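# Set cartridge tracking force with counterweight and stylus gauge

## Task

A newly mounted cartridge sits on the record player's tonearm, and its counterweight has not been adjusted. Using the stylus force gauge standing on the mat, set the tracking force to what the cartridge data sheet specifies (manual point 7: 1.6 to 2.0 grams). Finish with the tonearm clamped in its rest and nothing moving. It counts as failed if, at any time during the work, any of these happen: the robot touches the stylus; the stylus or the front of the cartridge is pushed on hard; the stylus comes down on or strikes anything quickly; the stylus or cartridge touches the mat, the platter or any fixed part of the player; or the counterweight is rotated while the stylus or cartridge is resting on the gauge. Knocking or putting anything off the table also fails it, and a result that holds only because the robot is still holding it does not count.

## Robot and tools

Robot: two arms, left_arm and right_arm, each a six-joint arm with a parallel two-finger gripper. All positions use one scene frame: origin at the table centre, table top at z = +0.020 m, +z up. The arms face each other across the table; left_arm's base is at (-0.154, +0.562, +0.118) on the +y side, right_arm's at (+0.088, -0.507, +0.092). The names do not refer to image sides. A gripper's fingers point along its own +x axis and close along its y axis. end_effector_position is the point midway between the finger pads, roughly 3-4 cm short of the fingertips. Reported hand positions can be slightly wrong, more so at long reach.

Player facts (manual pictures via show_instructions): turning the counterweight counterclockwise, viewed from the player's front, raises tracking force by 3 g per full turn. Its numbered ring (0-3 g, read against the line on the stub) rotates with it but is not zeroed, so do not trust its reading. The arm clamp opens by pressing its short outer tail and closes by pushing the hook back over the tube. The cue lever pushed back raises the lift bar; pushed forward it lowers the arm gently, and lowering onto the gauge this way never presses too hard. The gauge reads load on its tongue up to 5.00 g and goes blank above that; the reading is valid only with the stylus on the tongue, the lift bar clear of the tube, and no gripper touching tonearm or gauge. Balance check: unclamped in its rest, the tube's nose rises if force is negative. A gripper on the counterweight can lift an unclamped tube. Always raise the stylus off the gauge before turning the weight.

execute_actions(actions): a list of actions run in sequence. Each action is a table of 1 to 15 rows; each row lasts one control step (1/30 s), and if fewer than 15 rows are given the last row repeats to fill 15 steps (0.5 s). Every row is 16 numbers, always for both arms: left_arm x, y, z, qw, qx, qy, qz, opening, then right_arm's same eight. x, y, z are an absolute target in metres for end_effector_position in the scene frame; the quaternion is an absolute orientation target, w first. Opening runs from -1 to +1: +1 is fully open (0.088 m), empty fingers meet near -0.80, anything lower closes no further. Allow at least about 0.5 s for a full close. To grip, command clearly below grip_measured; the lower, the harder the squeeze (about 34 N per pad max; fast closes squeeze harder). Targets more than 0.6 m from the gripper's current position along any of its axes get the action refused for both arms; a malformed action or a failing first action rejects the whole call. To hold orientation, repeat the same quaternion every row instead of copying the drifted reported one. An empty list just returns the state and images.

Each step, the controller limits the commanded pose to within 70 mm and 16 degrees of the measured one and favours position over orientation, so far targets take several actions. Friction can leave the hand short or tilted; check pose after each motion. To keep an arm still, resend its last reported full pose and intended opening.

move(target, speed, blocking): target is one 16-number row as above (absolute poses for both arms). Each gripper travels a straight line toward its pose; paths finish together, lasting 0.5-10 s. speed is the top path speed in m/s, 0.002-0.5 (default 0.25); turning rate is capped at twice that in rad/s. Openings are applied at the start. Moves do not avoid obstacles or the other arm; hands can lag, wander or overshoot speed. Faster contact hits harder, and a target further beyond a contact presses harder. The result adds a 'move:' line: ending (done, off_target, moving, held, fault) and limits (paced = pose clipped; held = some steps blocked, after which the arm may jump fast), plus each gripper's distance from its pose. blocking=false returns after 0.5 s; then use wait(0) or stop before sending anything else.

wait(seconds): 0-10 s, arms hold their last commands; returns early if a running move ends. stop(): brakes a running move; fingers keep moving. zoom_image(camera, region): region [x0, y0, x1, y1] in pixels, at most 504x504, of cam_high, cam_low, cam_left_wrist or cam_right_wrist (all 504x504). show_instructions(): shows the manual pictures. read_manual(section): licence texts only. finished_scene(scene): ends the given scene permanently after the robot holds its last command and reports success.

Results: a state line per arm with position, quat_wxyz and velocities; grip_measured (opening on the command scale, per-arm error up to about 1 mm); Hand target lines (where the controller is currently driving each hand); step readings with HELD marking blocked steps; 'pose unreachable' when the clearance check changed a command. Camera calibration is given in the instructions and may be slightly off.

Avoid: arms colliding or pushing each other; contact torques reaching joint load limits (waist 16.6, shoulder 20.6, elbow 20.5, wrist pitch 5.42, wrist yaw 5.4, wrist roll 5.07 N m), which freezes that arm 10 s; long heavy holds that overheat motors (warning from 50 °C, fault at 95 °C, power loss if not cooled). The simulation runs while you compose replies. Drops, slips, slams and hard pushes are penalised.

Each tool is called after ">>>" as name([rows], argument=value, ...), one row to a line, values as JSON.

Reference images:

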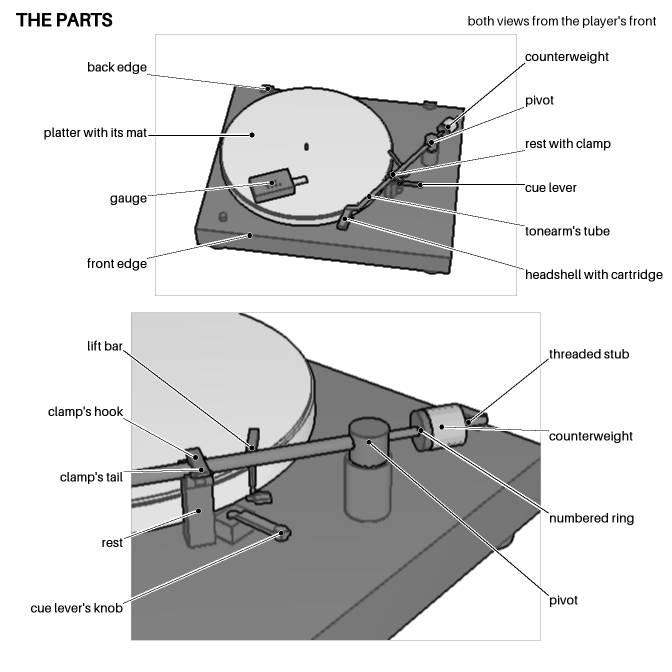

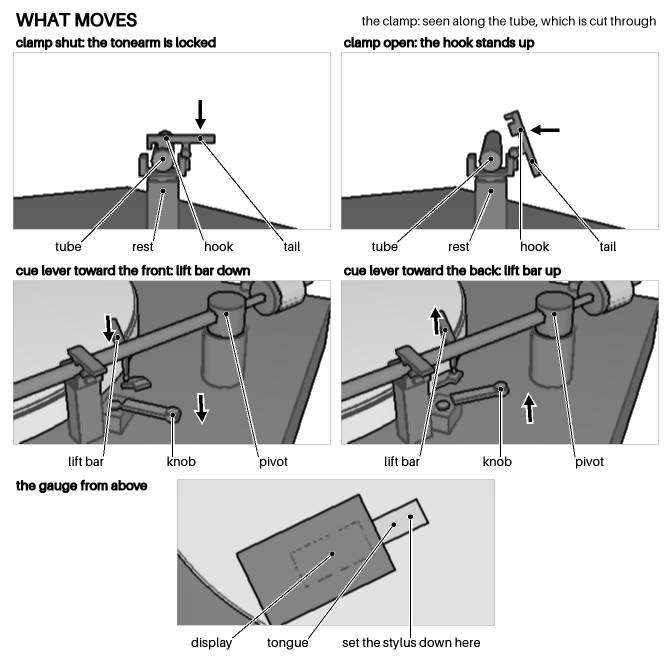

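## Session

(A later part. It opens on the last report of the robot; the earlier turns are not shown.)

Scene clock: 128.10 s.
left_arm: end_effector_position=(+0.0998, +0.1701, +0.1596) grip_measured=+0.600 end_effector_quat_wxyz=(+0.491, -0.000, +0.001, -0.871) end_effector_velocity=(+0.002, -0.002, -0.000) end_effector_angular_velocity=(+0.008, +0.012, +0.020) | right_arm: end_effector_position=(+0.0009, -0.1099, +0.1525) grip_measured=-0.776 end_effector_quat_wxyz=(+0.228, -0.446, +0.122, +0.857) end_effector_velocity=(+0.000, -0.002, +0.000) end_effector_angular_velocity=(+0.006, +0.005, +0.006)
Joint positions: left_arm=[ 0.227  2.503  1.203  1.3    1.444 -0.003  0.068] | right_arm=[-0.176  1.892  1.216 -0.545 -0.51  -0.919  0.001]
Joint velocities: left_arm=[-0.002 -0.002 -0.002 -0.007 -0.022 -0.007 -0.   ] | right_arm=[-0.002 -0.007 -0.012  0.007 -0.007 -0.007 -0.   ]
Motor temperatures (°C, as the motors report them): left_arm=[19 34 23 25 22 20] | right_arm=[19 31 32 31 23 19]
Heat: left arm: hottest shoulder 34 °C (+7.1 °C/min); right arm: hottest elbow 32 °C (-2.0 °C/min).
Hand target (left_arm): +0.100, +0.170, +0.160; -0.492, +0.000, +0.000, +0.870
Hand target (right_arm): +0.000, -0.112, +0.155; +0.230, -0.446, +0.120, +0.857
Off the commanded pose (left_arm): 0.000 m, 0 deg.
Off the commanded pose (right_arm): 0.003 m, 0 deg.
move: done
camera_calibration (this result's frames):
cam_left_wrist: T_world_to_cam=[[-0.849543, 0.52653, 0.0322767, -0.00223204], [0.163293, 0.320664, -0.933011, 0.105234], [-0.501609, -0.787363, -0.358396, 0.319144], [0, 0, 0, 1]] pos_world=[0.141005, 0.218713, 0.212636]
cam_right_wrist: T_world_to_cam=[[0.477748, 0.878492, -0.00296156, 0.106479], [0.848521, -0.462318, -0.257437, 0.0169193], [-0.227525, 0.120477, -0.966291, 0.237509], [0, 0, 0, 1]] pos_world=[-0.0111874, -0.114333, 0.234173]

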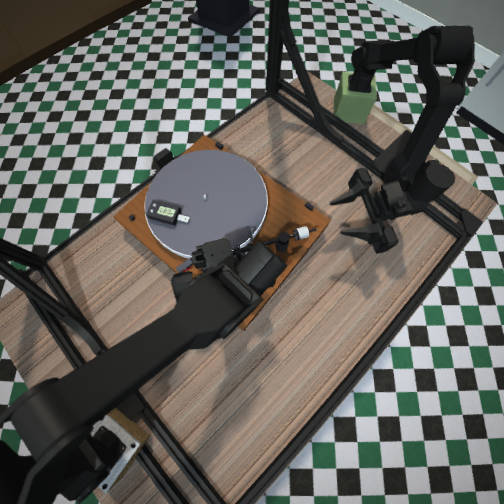

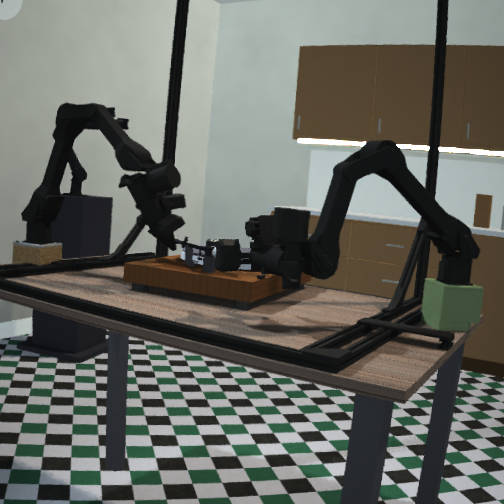

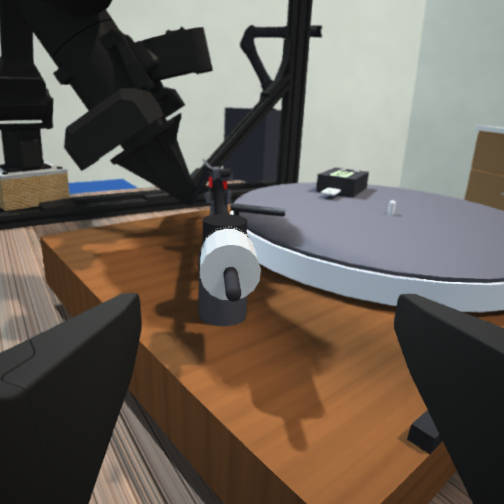

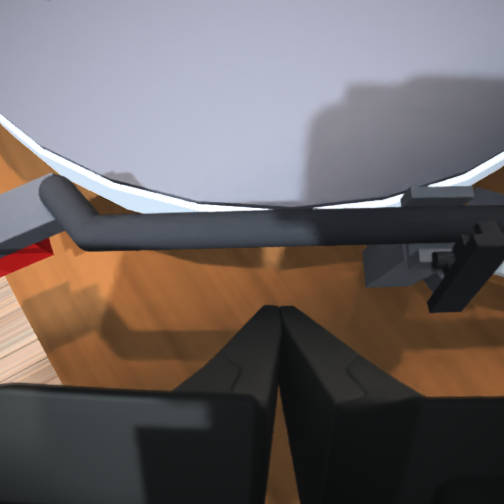

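>>> move(target=[0.10,0.17,0.16,0.492,0,0,-0.870,0.6,0.0,-0.112,0.22,0.23,-0.446,0.12,0.857,-0.3], speed=0.1)

>>> move(target=[0.10,0.17,0.16,0.492,0,0,-0.870,0.6,-0.044,-0.095,0.195,0.713,-0.282,0.499,0.403,-0.3])

Scene clock: 137.67 s.
left_arm: end_effector_position=(+0.0997, +0.1702, +0.1595) grip_measured=+0.600 end_effector_quat_wxyz=(+0.491, -0.001, +0.001, -0.871) end_effector_velocity=(-0.002, -0.002, -0.000) end_effector_angular_velocity=(+0.008, +0.012, -0.000) | right_arm: end_effector_position=(+0.0010, -0.1133, +0.2121) grip_measured=-0.300 end_effector_quat_wxyz=(+0.225, -0.447, +0.127, +0.856) end_effector_velocity=(+0.000, -0.002, +0.002) end_effector_angular_velocity=(-0.016, +0.008, -0.006)
Joint positions: left_arm=[ 0.227  2.503  1.203  1.3    1.444 -0.003  0.068] | right_arm=[-0.176  1.815  1.369 -0.787 -0.51  -0.918  0.024]
Joint velocities: left_arm=[-0.007 -0.002 -0.002 -0.007 -0.007 -0.007  0.   ] | right_arm=[-0.002 -0.002  0.007 -0.022 -0.007  0.007 -0.   ]
Motor temperatures (°C, as the motors report them): left_arm=[19 35 23 25 22 20] | right_arm=[19 33 31 30 23 19]
Heat: left arm: hottest shoulder 35 °C (+6.0 °C/min); right arm: hottest shoulder 33 °C (+1.0 °C/min).
Hand target (left_arm): +0.100, +0.170, +0.160; -0.492, +0.000, -0.000, +0.870
Hand target (right_arm): +0.000, -0.112, +0.220; +0.230, -0.446, +0.120, +0.857
Off the commanded pose (left_arm): 0.001 m, 0 deg.
Off the commanded pose (right_arm): 0.008 m, 1 deg.
move: done
camera_calibration (this result's frames):
cam_left_wrist: T_world_to_cam=[[-0.849534, 0.526523, 0.0326554, -0.0023728], [0.163014, 0.320885, -0.932984, 0.105139], [-0.501716, -0.787278, -0.358433, 0.319125], [0, 0, 0, 1]] pos_world=[0.140955, 0.218752, 0.212555]
cam_right_wrist: T_world_to_cam=[[0.478691, 0.877873, -0.0139389, 0.111814], [0.848145, -0.466468, -0.251111, 0.0287439], [-0.226946, 0.108383, -0.967858, 0.294533], [0, 0, 0, 1]] pos_world=[-0.0110603, -0.116672, 0.293842]

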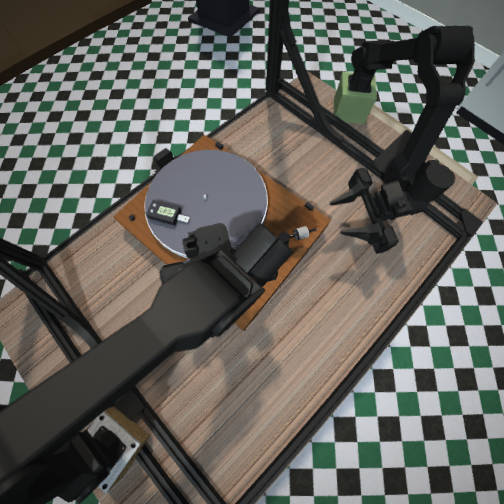

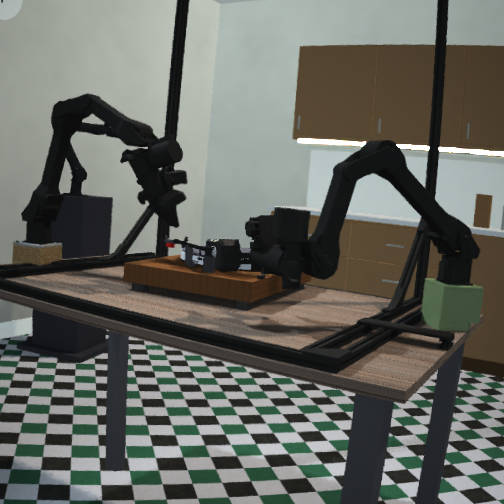

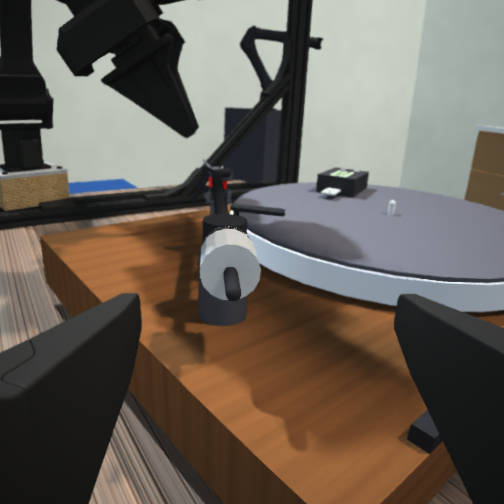

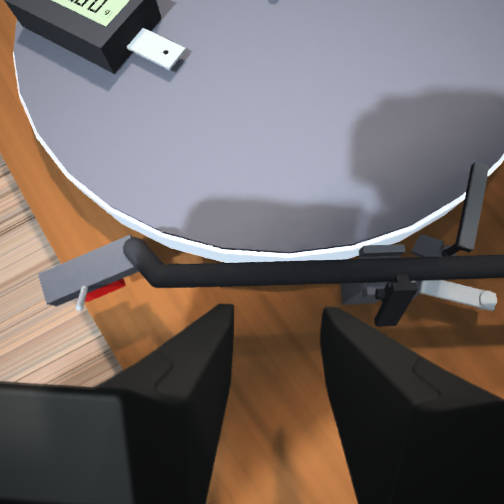

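Scene clock: 141.37 s.
left_arm: end_effector_position=(+0.0997, +0.1702, +0.1595) grip_measured=+0.600 end_effector_quat_wxyz=(+0.491, -0.001, +0.001, -0.871) end_effector_velocity=(+0.002, -0.002, -0.000) end_effector_angular_velocity=(+0.008, +0.012, +0.020) | right_arm: end_effector_position=(-0.0427, -0.0968, +0.1987) grip_measured=-0.300 end_effector_quat_wxyz=(+0.712, -0.280, +0.499, +0.407) end_effector_velocity=(+0.002, -0.005, -0.001) end_effector_angular_velocity=(-0.031, -0.004, -0.008)
Joint positions: left_arm=[ 0.227  2.503  1.203  1.3    1.444 -0.003  0.068] | right_arm=[ 0.194  2.01   1.658 -1.     0.279  0.913  0.024]
Joint velocities: left_arm=[-0.002 -0.002 -0.002 -0.007 -0.022 -0.007 -0.   ] | right_arm=[-0.002  0.002  0.007 -0.037 -0.007  0.007  0.   ]
Motor temperatures (°C, as the motors report them): left_arm=[19 35 23 25 22 20] | right_arm=[19 33 31 30 23 19]
Heat: left arm: hottest shoulder 35 °C (+5.1 °C/min); right arm: hottest shoulder 33 °C (+1.0 °C/min).
Hand target (left_arm): +0.100, +0.170, +0.160; -0.492, +0.000, -0.000, +0.870
Hand target (right_arm): -0.044, -0.095, +0.195; +0.713, -0.283, +0.499, +0.403
Off the commanded pose (left_arm): 0.001 m, 0 deg.
Off the commanded pose (right_arm): 0.004 m, 1 deg.
move: done
camera_calibration (this result's frames):
cam_left_wrist: T_world_to_cam=[[-0.849524, 0.526515, 0.0330341, -0.00243175], [0.162736, 0.321106, -0.932957, 0.105094], [-0.501823, -0.787193, -0.35847, 0.319115], [0, 0, 0, 1]] pos_world=[0.140971, 0.21874, 0.212521]
cam_right_wrist: T_world_to_cam=[[0.87123, -0.490754, -0.0109322, 0.00175391], [-0.490807, -0.871264, -0.00270256, -0.0754768], [-0.0081985, 0.00772013, -0.999937, 0.275797], [0, 0, 0, 1]] pos_world=[-0.0363115, -0.0670287, 0.275595]

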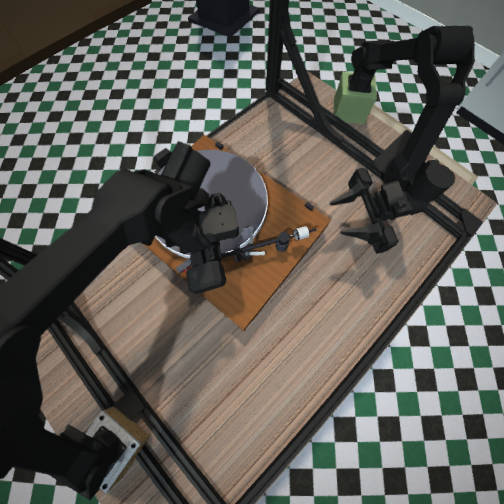

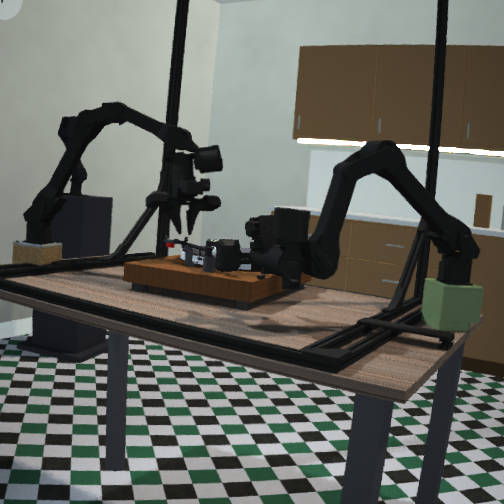

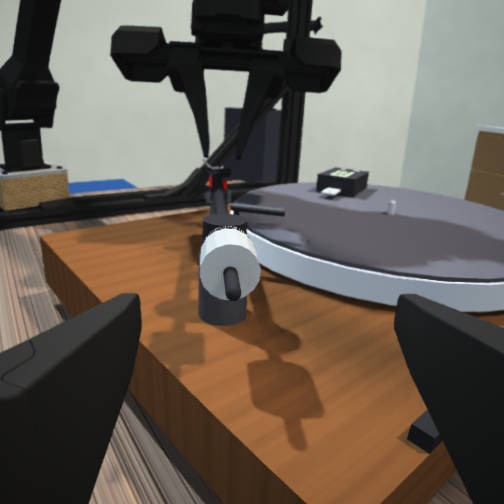

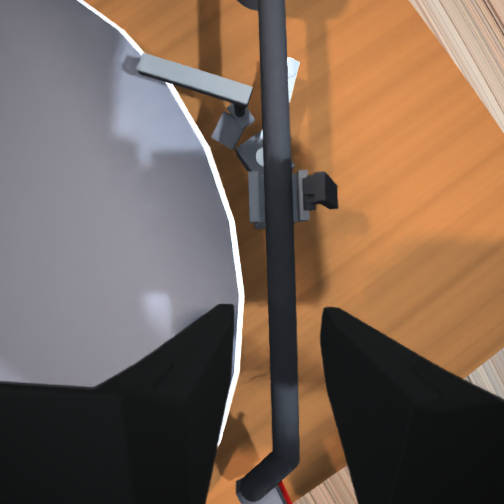

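>>> move(target=[0.10,0.17,0.16,0.492,0,0,-0.870,0.6,-0.039,-0.10,0.155,0.706,-0.291,0.495,0.416,-0.3], speed=0.03)

>>> zoom_image(camera="cam_low", region=[140, 210, 240, 280])

Scene clock: 151.00 s.
left_arm: end_effector_position=(+0.0997, +0.1702, +0.1593) grip_measured=+0.600 end_effector_quat_wxyz=(+0.491, -0.001, +0.001, -0.871) end_effector_velocity=(-0.000, -0.001, +0.003) end_effector_angular_velocity=(-0.004, -0.003, +0.005) | right_arm: end_effector_position=(-0.0408, -0.0982, +0.1630) grip_measured=-0.300 end_effector_quat_wxyz=(+0.707, -0.282, +0.493, +0.420) end_effector_velocity=(-0.002, +0.000, +0.000) end_effector_angular_velocity=(+0.003, +0.007, +0.011)
Joint positions: left_arm=[ 0.227  2.503  1.203  1.3    1.444 -0.003  0.068] | right_arm=[ 0.19   2.012  1.513 -0.832  0.274  0.88   0.024]
Joint velocities: left_arm=[-0.002 -0.007 -0.002  0.007 -0.007 -0.007  0.   ] | right_arm=[ 0.002 -0.002 -0.002  0.007 -0.007 -0.007  0.   ]
Motor temperatures (°C, as the motors report them): left_arm=[19 35 23 25 22 20] | right_arm=[19 33 32 29 23 19]
Heat: left arm: hottest shoulder 35 °C (+4.0 °C/min); right arm: hottest shoulder 33 °C (+0.0 °C/min).
Hand target (left_arm): +0.100, +0.170, +0.160; -0.492, +0.000, -0.000, +0.870
Hand target (right_arm): -0.039, -0.100, +0.155; +0.706, -0.291, +0.495, +0.416
Off the commanded pose (left_arm): 0.001 m, 0 deg.
Off the commanded pose (right_arm): 0.008 m, 1 deg.
move: done
camera_calibration (this result's frames):
cam_left_wrist: T_world_to_cam=[[-0.849514, 0.526507, 0.0334128, -0.00251012], [0.162457, 0.321327, -0.932929, 0.104928], [-0.50193, -0.787108, -0.358506, 0.319062], [0, 0, 0, 1]] pos_world=[0.140968, 0.218742, 0.21236]
cam_right_wrist: T_world_to_cam=[[0.884693, -0.465795, -0.0187832, 0.00326035], [-0.466055, -0.884659, -0.0130523, -0.074523], [-0.0105371, 0.0203013, -0.999738, 0.241266], [0, 0, 0, 1]] pos_world=[-0.035074, -0.0693068, 0.240292]

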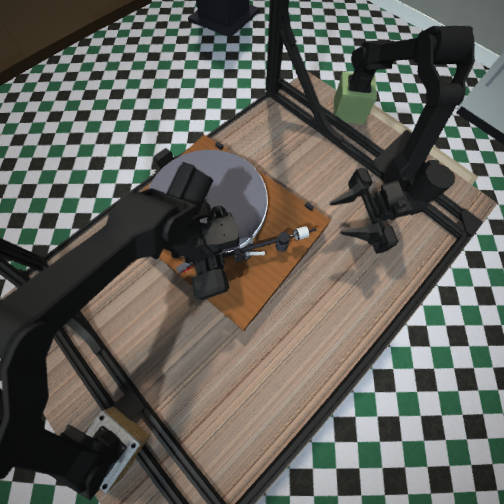

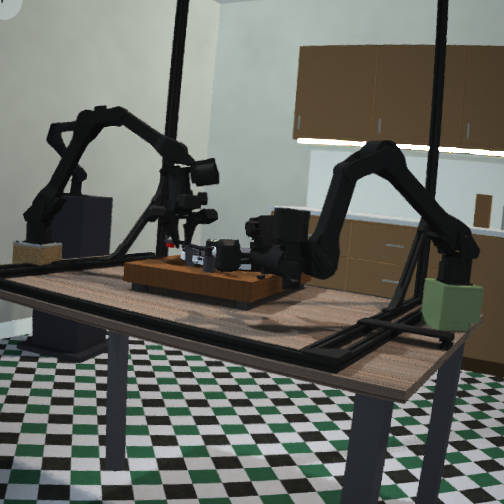

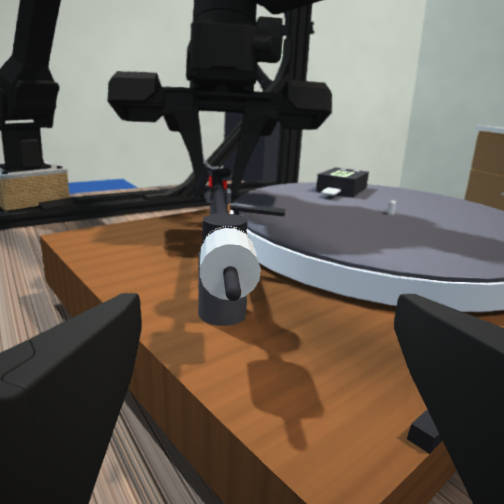

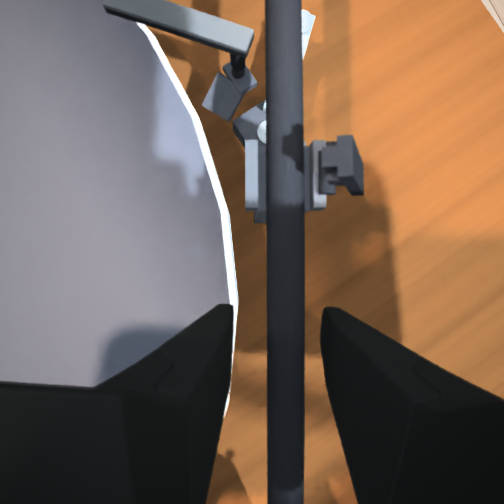

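Region (140, 210, 240, 280) of cam_low's 504x504 image, scaled by 5.040, with more detail than that image has; it fills the top 353 rows of this view, and the rest is white.

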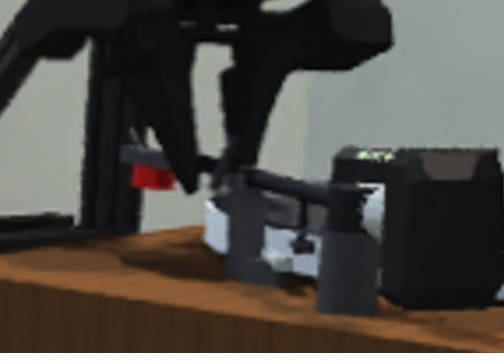

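>>> move(target=[0.10,0.17,0.16,0.492,0,0,-0.870,0.6,-0.0408,-0.0982,0.163,0.706,-0.291,0.495,0.416,-0.65], speed=0.03)

>>> move(target=[0.10,0.17,0.16,0.492,0,0,-0.870,0.6,-0.042,-0.096,0.185,0.706,-0.291,0.495,0.416,-0.65], speed=0.015)

>>> zoom_image(camera="cam_low", region=[140, 210, 240, 280])

Scene clock: 158.03 s.
left_arm: end_effector_position=(+0.0996, +0.1702, +0.1592) grip_measured=+0.600 end_effector_quat_wxyz=(+0.491, -0.001, +0.001, -0.871) end_effector_velocity=(-0.004, -0.001, +0.001) end_effector_angular_velocity=(-0.008, -0.012, -0.015) | right_arm: end_effector_position=(-0.0406, -0.0987, +0.1650) grip_measured=-0.594 end_effector_quat_wxyz=(+0.706, -0.287, +0.494, +0.419) end_effector_velocity=(-0.000, +0.000, -0.000) end_effector_angular_velocity=(-0.012, +0.016, +0.005)
Joint positions: left_arm=[ 0.227  2.503  1.202  1.3    1.444 -0.002  0.068] | right_arm=[ 0.189  2.015  1.527 -0.852  0.272  0.877  0.01 ]
Joint velocities: left_arm=[-0.007 -0.002 -0.002  0.007  0.007  0.007 -0.   ] | right_arm=[-0.007  0.002  0.007 -0.007 -0.022 -0.007  0.   ]
Motor temperatures (°C, as the motors report them): left_arm=[19 36 23 25 22 20] | right_arm=[19 33 31 29 23 19]
Heat: left arm: hottest shoulder 36 °C (+4.1 °C/min); right arm: hottest shoulder 33 °C (+0.0 °C/min).
Hand target (left_arm): +0.100, +0.170, +0.160; -0.492, -0.000, +0.000, +0.870
Hand target (right_arm): -0.041, -0.098, +0.163; +0.706, -0.291, +0.495, +0.416
Off the commanded pose (left_arm): 0.001 m, 0 deg.
Off the commanded pose (right_arm): 0.002 m, 1 deg.
move: done
camera_calibration (this result's frames):
cam_left_wrist: T_world_to_cam=[[-0.849515, 0.526506, 0.0334103, -0.00259009], [0.162482, 0.321364, -0.932912, 0.104835], [-0.50192, -0.787094, -0.358551, 0.319045], [0, 0, 0, 1]] pos_world=[0.140901, 0.218792, 0.212283]
cam_right_wrist: T_world_to_cam=[[0.885953, -0.463619, -0.0120432, 0.00203523], [-0.463705, -0.885973, -0.00553627, -0.0761193], [-0.00810321, 0.0104894, -0.999912, 0.242385], [0, 0, 0, 1]] pos_world=[-0.0351359, -0.0690385, 0.241967]

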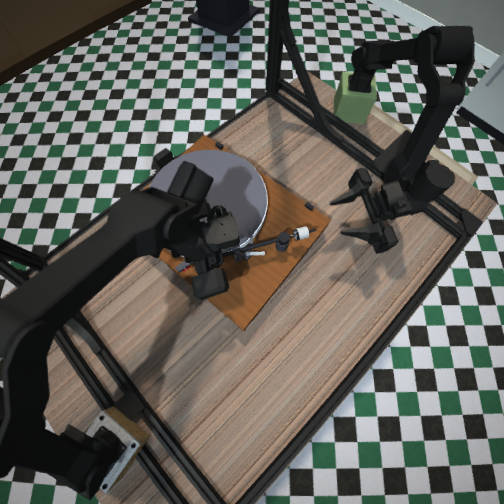

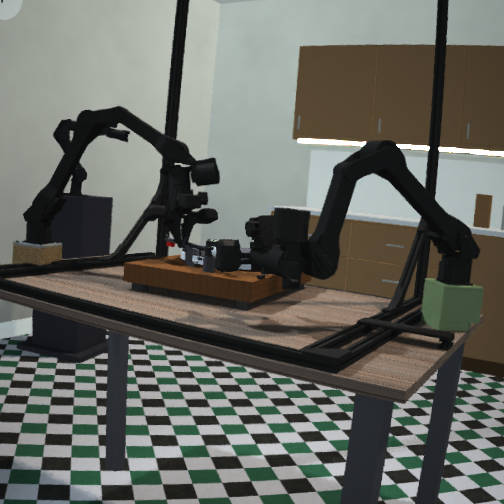

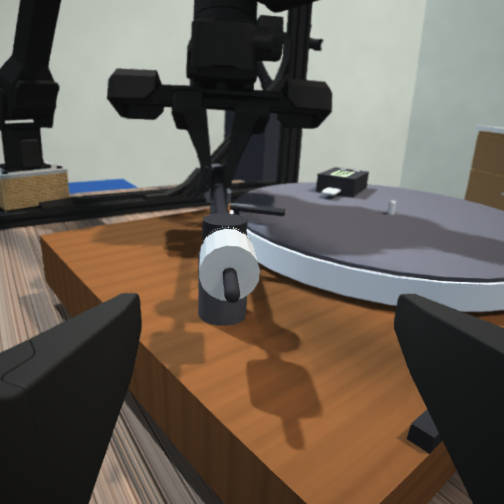

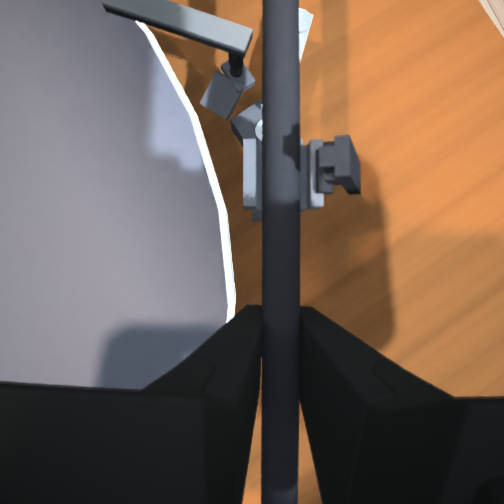

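Scene clock: 159.60 s.
left_arm: end_effector_position=(+0.0996, +0.1702, +0.1592) grip_measured=+0.600 end_effector_quat_wxyz=(+0.491, -0.001, +0.001, -0.871) end_effector_velocity=(-0.002, -0.002, -0.003) end_effector_angular_velocity=(+0.013, +0.015, -0.000) | right_arm: end_effector_position=(-0.0404, -0.0976, +0.1822) grip_measured=-0.595 end_effector_quat_wxyz=(+0.705, -0.293, +0.495, +0.415) end_effector_velocity=(+0.001, -0.001, +0.003) end_effector_angular_velocity=(-0.011, +0.002, +0.006)
Joint positions: left_arm=[ 0.227  2.503  1.202  1.3    1.444 -0.002  0.068] | right_arm=[ 0.187  2.015  1.6   -0.939  0.271  0.874  0.01 ]
Joint velocities: left_arm=[-0.007  0.002 -0.002 -0.022 -0.007  0.007 -0.   ] | right_arm=[-0.002 -0.002  0.012 -0.022 -0.007 -0.007 -0.   ]
Motor temperatures (°C, as the motors report them): left_arm=[19 36 23 25 22 20] | right_arm=[19 33 31 29 23 19]
Heat: left arm: hottest shoulder 36 °C (+4.0 °C/min); right arm: hottest shoulder 33 °C (+0.0 °C/min).
Hand target (left_arm): +0.100, +0.170, +0.160; -0.492, +0.000, +0.000, +0.870
Hand target (right_arm): -0.042, -0.096, +0.185; +0.706, -0.291, +0.495, +0.416
Off the commanded pose (left_arm): 0.001 m, 0 deg.
Off the commanded pose (right_arm): 0.004 m, 0 deg.
move: done
camera_calibration (this result's frames):
cam_left_wrist: T_world_to_cam=[[-0.849515, 0.526506, 0.0334103, -0.00259009], [0.162482, 0.321364, -0.932912, 0.104835], [-0.50192, -0.787094, -0.358551, 0.319045], [0, 0, 0, 1]] pos_world=[0.140901, 0.218792, 0.212283]
cam_right_wrist: T_world_to_cam=[[0.886383, -0.462951, -0.000948883, 0.000620607], [-0.462944, -0.886377, 0.00432037, -0.0767267], [-0.00284119, -0.00339022, -0.99999, 0.258458], [0, 0, 0, 1]] pos_world=[-0.0353359, -0.0668453, 0.258788]

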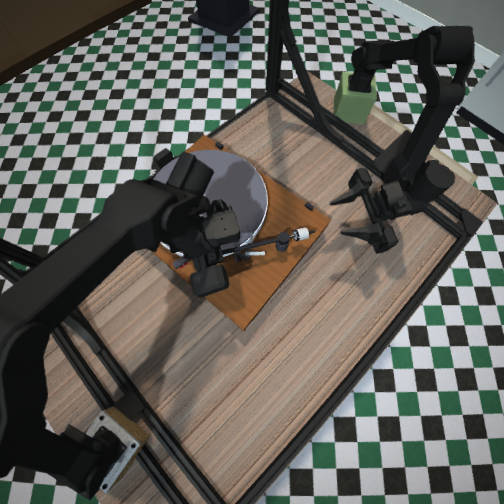

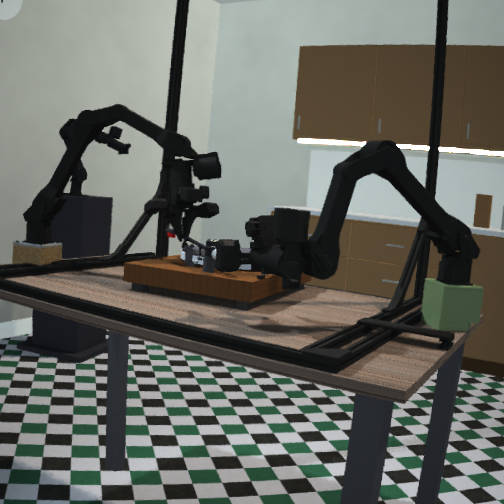

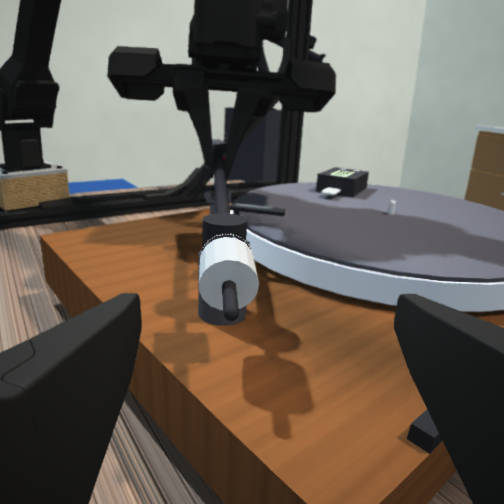

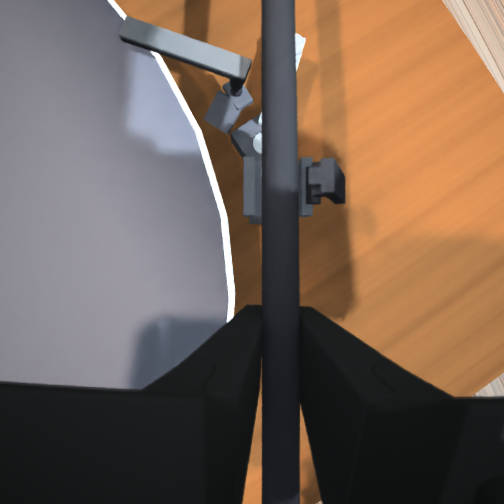

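Region (140, 210, 240, 280) of cam_low's 504x504 image, scaled by 5.040, with more detail than that image has; it fills the top 353 rows of this view, and the rest is white.

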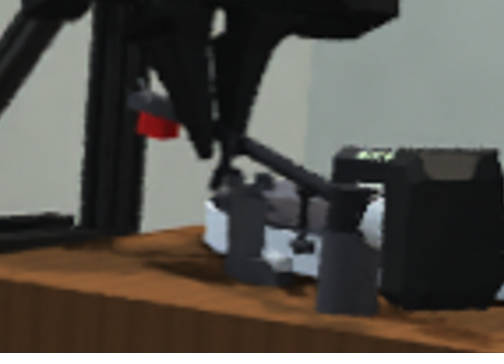

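>>> move(target=[0.10,0.17,0.16,0.492,0,0,-0.870,0.6,-0.073,-0.075,0.18,0.754,-0.224,0.528,0.32,-0.65], speed=0.04)

>>> move(target=[0.10,0.17,0.16,0.492,0,0,-0.870,0.6,-0.093,-0.0525,0.17,0.781,-0.173,0.547,0.246,-0.65], speed=0.04)

>>> zoom_image(camera="cam_left_wrist", region=[220, 120, 400, 260])

Scene clock: 169.80 s.
left_arm: end_effector_position=(+0.0996, +0.1703, +0.1590) grip_measured=+0.600 end_effector_quat_wxyz=(+0.491, -0.001, +0.001, -0.871) end_effector_velocity=(+0.002, +0.000, -0.001) end_effector_angular_velocity=(+0.010, +0.011, +0.010) | right_arm: end_effector_position=(-0.0726, -0.0754, +0.1846) grip_measured=-0.596 end_effector_quat_wxyz=(+0.751, -0.221, +0.529, +0.327) end_effector_velocity=(+0.001, -0.001, -0.002) end_effector_angular_velocity=(-0.020, -0.003, +0.005)
Joint positions: left_arm=[ 0.227  2.503  1.202  1.3    1.444 -0.002  0.068] | right_arm=[ 0.249  2.212  1.916 -1.138  0.323  1.2    0.01 ]
Joint velocities: left_arm=[ 0.002 -0.002 -0.002 -0.022 -0.007  0.007 -0.   ] | right_arm=[-0.002  0.012  0.017 -0.022 -0.007 -0.007 -0.   ]
Motor temperatures (°C, as the motors report them): left_arm=[19 36 23 25 22 20] | right_arm=[19 34 32 28 23 19]
Heat: left arm: hottest shoulder 36 °C (+3.0 °C/min); right arm: hottest shoulder 34 °C (+3.0 °C/min).
Hand target (left_arm): +0.100, +0.170, +0.160; -0.492, +0.000, -0.000, +0.870
Hand target (right_arm): -0.073, -0.075, +0.180; +0.754, -0.224, +0.528, +0.321
Off the commanded pose (left_arm): 0.001 m, 0 deg.
Off the commanded pose (right_arm): 0.005 m, 1 deg.
move: done
camera_calibration (this result's frames):
cam_left_wrist: T_world_to_cam=[[-0.849505, 0.526498, 0.033789, -0.00266839], [0.162204, 0.321585, -0.932884, 0.104669], [-0.502028, -0.787009, -0.358588, 0.318992], [0, 0, 0, 1]] pos_world=[0.140898, 0.218794, 0.212121]
cam_right_wrist: T_world_to_cam=[[0.741897, -0.670298, -0.0170265, 0.0163228], [-0.670398, -0.742002, -0.000271516, -0.0753328], [-0.0124517, 0.011616, -0.999855, 0.261243], [0, 0, 0, 1]] pos_world=[-0.0593599, -0.0479905, 0.261463]

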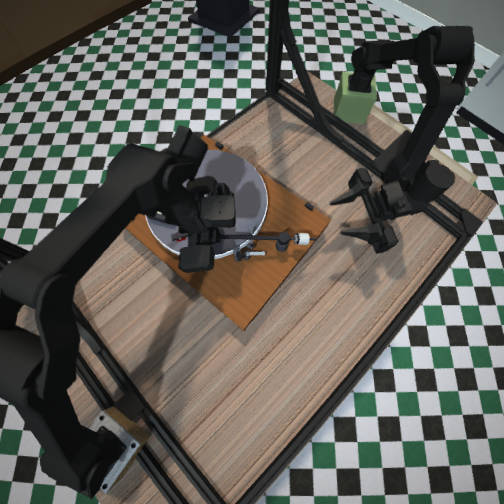

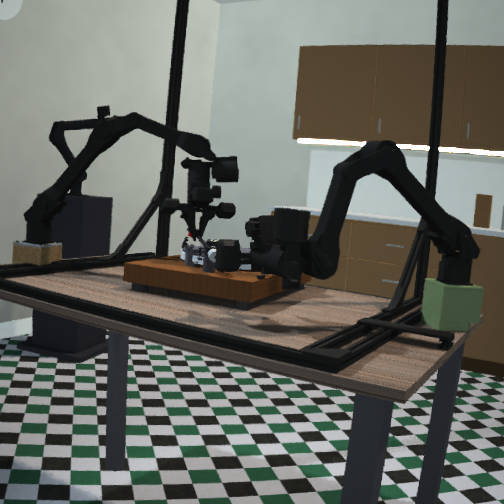

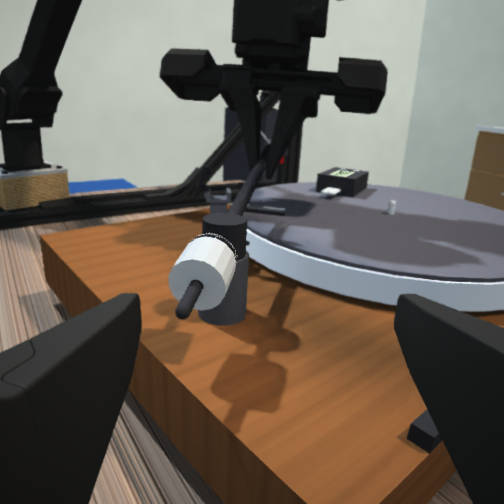

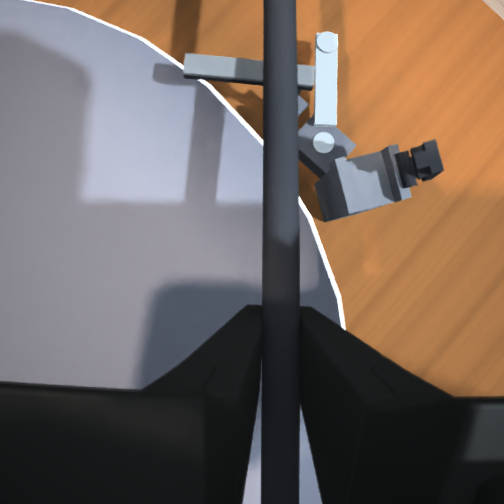

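Scene clock: 172.53 s.
left_arm: end_effector_position=(+0.0996, +0.1703, +0.1590) grip_measured=+0.600 end_effector_quat_wxyz=(+0.491, -0.001, +0.001, -0.871) end_effector_velocity=(-0.002, -0.002, -0.000) end_effector_angular_velocity=(+0.001, -0.001, -0.000) | right_arm: end_effector_position=(-0.0937, -0.0529, +0.1815) grip_measured=-0.596 end_effector_quat_wxyz=(+0.780, -0.165, +0.547, +0.256) end_effector_velocity=(+0.000, -0.000, -0.000) end_effector_angular_velocity=(-0.017, +0.000, -0.009)
Joint positions: left_arm=[ 0.227  2.503  1.202  1.3    1.444 -0.002  0.068] | right_arm=[ 0.275  2.433  2.285 -1.35   0.348  1.43   0.01 ]
Joint velocities: left_arm=[-0.007 -0.002 -0.002 -0.007 -0.007  0.007 -0.   ] | right_arm=[-0.002  0.022  0.042 -0.037 -0.007  0.007 -0.   ]
Motor temperatures (°C, as the motors report them): left_arm=[19 36 23 25 22 20] | right_arm=[19 34 32 27 23 19]
Heat: left arm: hottest shoulder 36 °C (+3.0 °C/min); right arm: hottest shoulder 34 °C (+3.0 °C/min).
Hand target (left_arm): +0.100, +0.170, +0.160; -0.492, +0.000, +0.000, +0.870
Hand target (right_arm): -0.093, -0.053, +0.170; +0.781, -0.173, +0.547, +0.246
Off the commanded pose (left_arm): 0.001 m, 0 deg.
Off the commanded pose (right_arm): 0.012 m, 2 deg.
move: off_target (right_arm)
camera_calibration (this result's frames):
cam_left_wrist: T_world_to_cam=[[-0.849505, 0.526498, 0.033789, -0.00266839], [0.162204, 0.321585, -0.932884, 0.104669], [-0.502028, -0.787009, -0.358588, 0.318992], [0, 0, 0, 1]] pos_world=[0.140898, 0.218794, 0.212121]
cam_right_wrist: T_world_to_cam=[[0.599463, -0.799931, -0.0274677, 0.0287006], [-0.800315, -0.599552, -0.0057717, -0.0763503], [-0.0118514, 0.0254428, -0.999606, 0.258434], [0, 0, 0, 1]] pos_world=[-0.0752464, -0.0293927, 0.25868]

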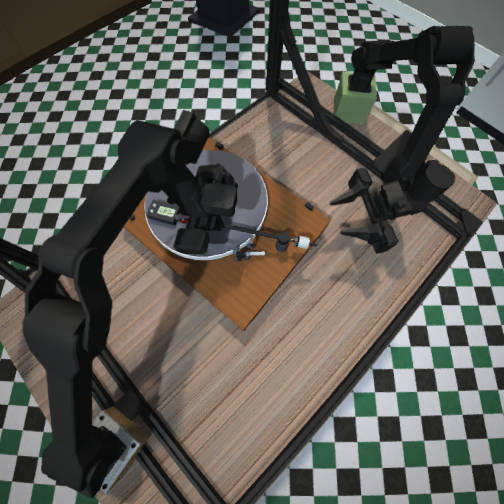

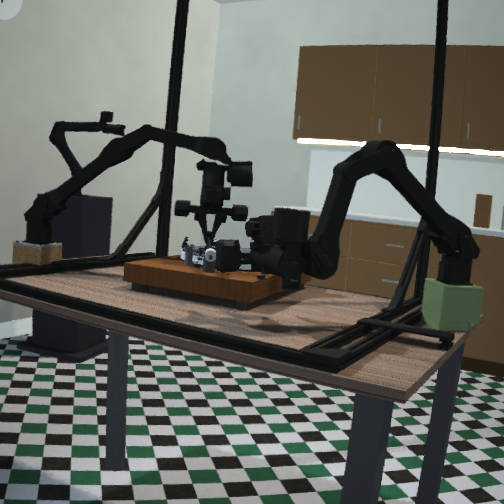

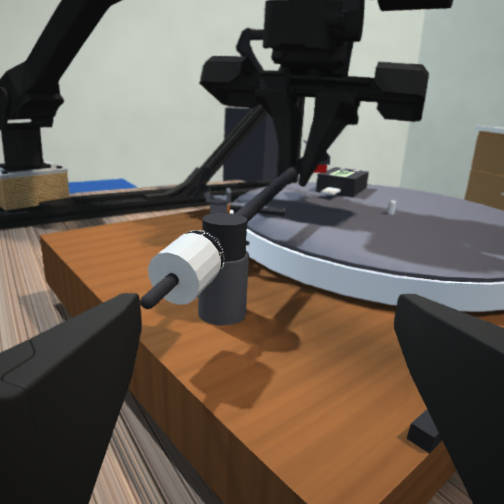

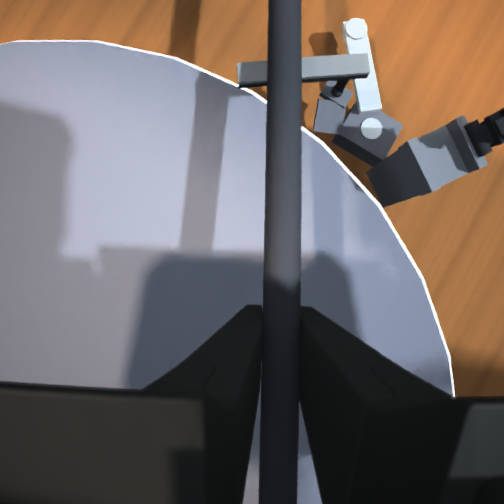

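Region (220, 120, 400, 260) of cam_left_wrist's 504x504 image, scaled by 2.800, with more detail than that image has.

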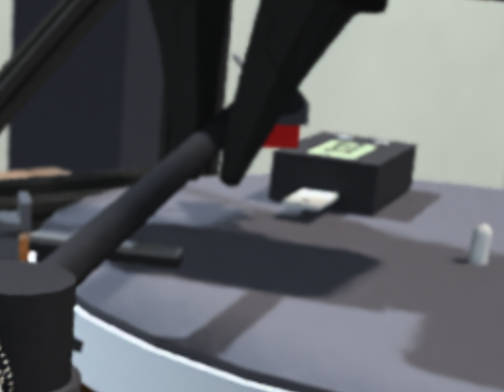

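>>> move(target=[0.10,0.17,0.16,0.492,0,0,-0.870,0.6,-0.093,-0.055,0.158,0.781,-0.173,0.547,0.246,-0.65], speed=0.015)

>>> zoom_image(camera="cam_left_wrist", region=[220, 120, 400, 260])

Scene clock: 182.83 s.
left_arm: end_effector_position=(+0.0996, +0.1703, +0.1590) grip_measured=+0.600 end_effector_quat_wxyz=(+0.491, -0.001, +0.002, -0.871) end_effector_velocity=(-0.000, -0.001, +0.001) end_effector_angular_velocity=(-0.008, -0.012, +0.005) | right_arm: end_effector_position=(-0.0953, -0.0524, +0.1684) grip_measured=-0.596 end_effector_quat_wxyz=(+0.781, -0.166, +0.544, +0.256) end_effector_velocity=(+0.003, -0.005, -0.001) end_effector_angular_velocity=(-0.033, -0.011, +0.019)
Joint positions: left_arm=[ 0.227  2.503  1.202  1.3    1.444 -0.002  0.068] | right_arm=[ 0.279  2.441  2.245 -1.308  0.354  1.432  0.01 ]
Joint velocities: left_arm=[-0.002 -0.002 -0.002  0.007 -0.007  0.007 -0.   ] | right_arm=[-0.002 -0.002 -0.007 -0.022 -0.007 -0.022 -0.   ]
Motor temperatures (°C, as the motors report them): left_arm=[19 37 24 26 22 20] | right_arm=[19 35 32 27 23 19]
Heat: left arm: hottest shoulder 37 °C (+3.0 °C/min); right arm: hottest shoulder 35 °C (+3.0 °C/min).
Hand target (left_arm): +0.100, +0.170, +0.160; -0.492, +0.000, -0.000, +0.870
Hand target (right_arm): -0.093, -0.055, +0.158; +0.781, -0.173, +0.547, +0.246
Off the commanded pose (left_arm): 0.001 m, 0 deg.
Off the commanded pose (right_arm): 0.011 m, 1 deg.
move: off_target (right_arm)
camera_calibration (this result's frames):
cam_left_wrist: T_world_to_cam=[[-0.849695, 0.526166, 0.0341676, -0.00267639], [0.161802, 0.321868, -0.932856, 0.104577], [-0.501834, -0.787115, -0.358625, 0.318977], [0, 0, 0, 1]] pos_world=[0.140879, 0.21882, 0.21204]
cam_right_wrist: T_world_to_cam=[[0.600671, -0.799187, -0.0222437, 0.0289247], [-0.799481, -0.600598, -0.0105535, -0.0766435], [-0.00492528, 0.0241226, -0.999697, 0.245872], [0, 0, 0, 1]] pos_world=[-0.0774383, -0.0288468, 0.245632]

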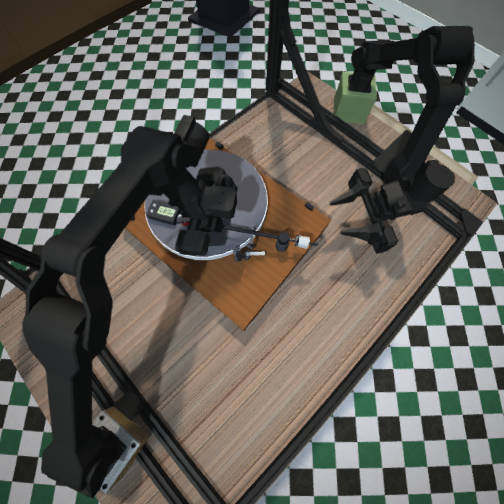

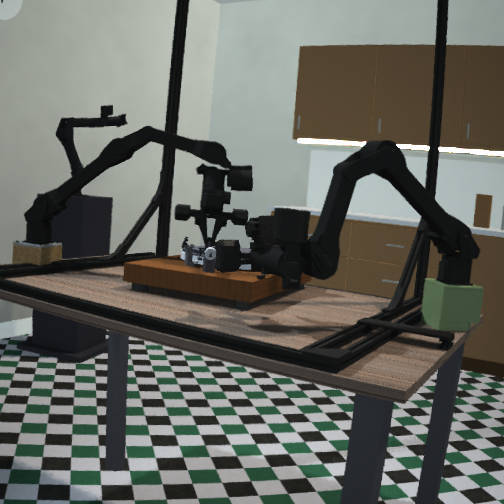

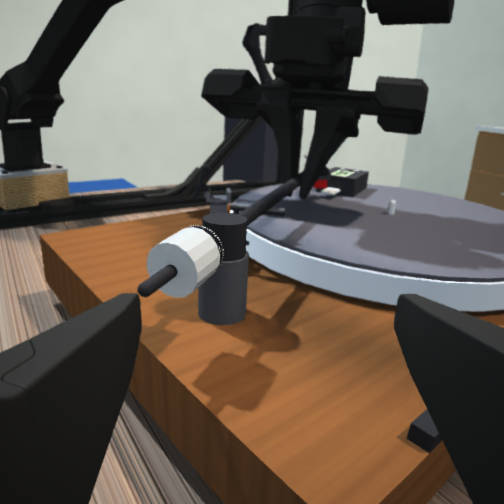

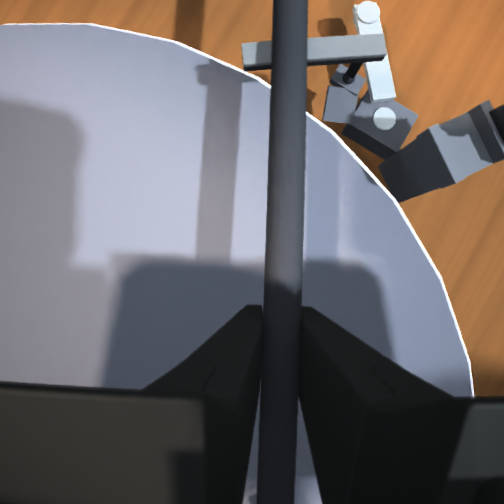

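Region (220, 120, 400, 260) of cam_left_wrist's 504x504 image, scaled by 2.800, with more detail than that image has.

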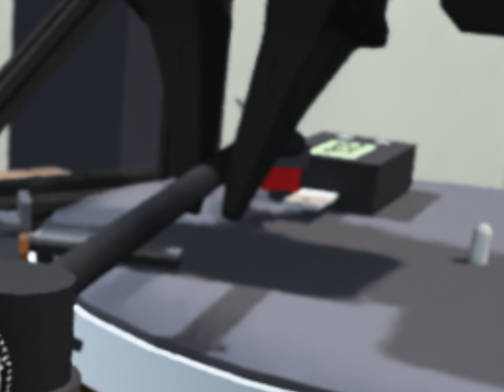

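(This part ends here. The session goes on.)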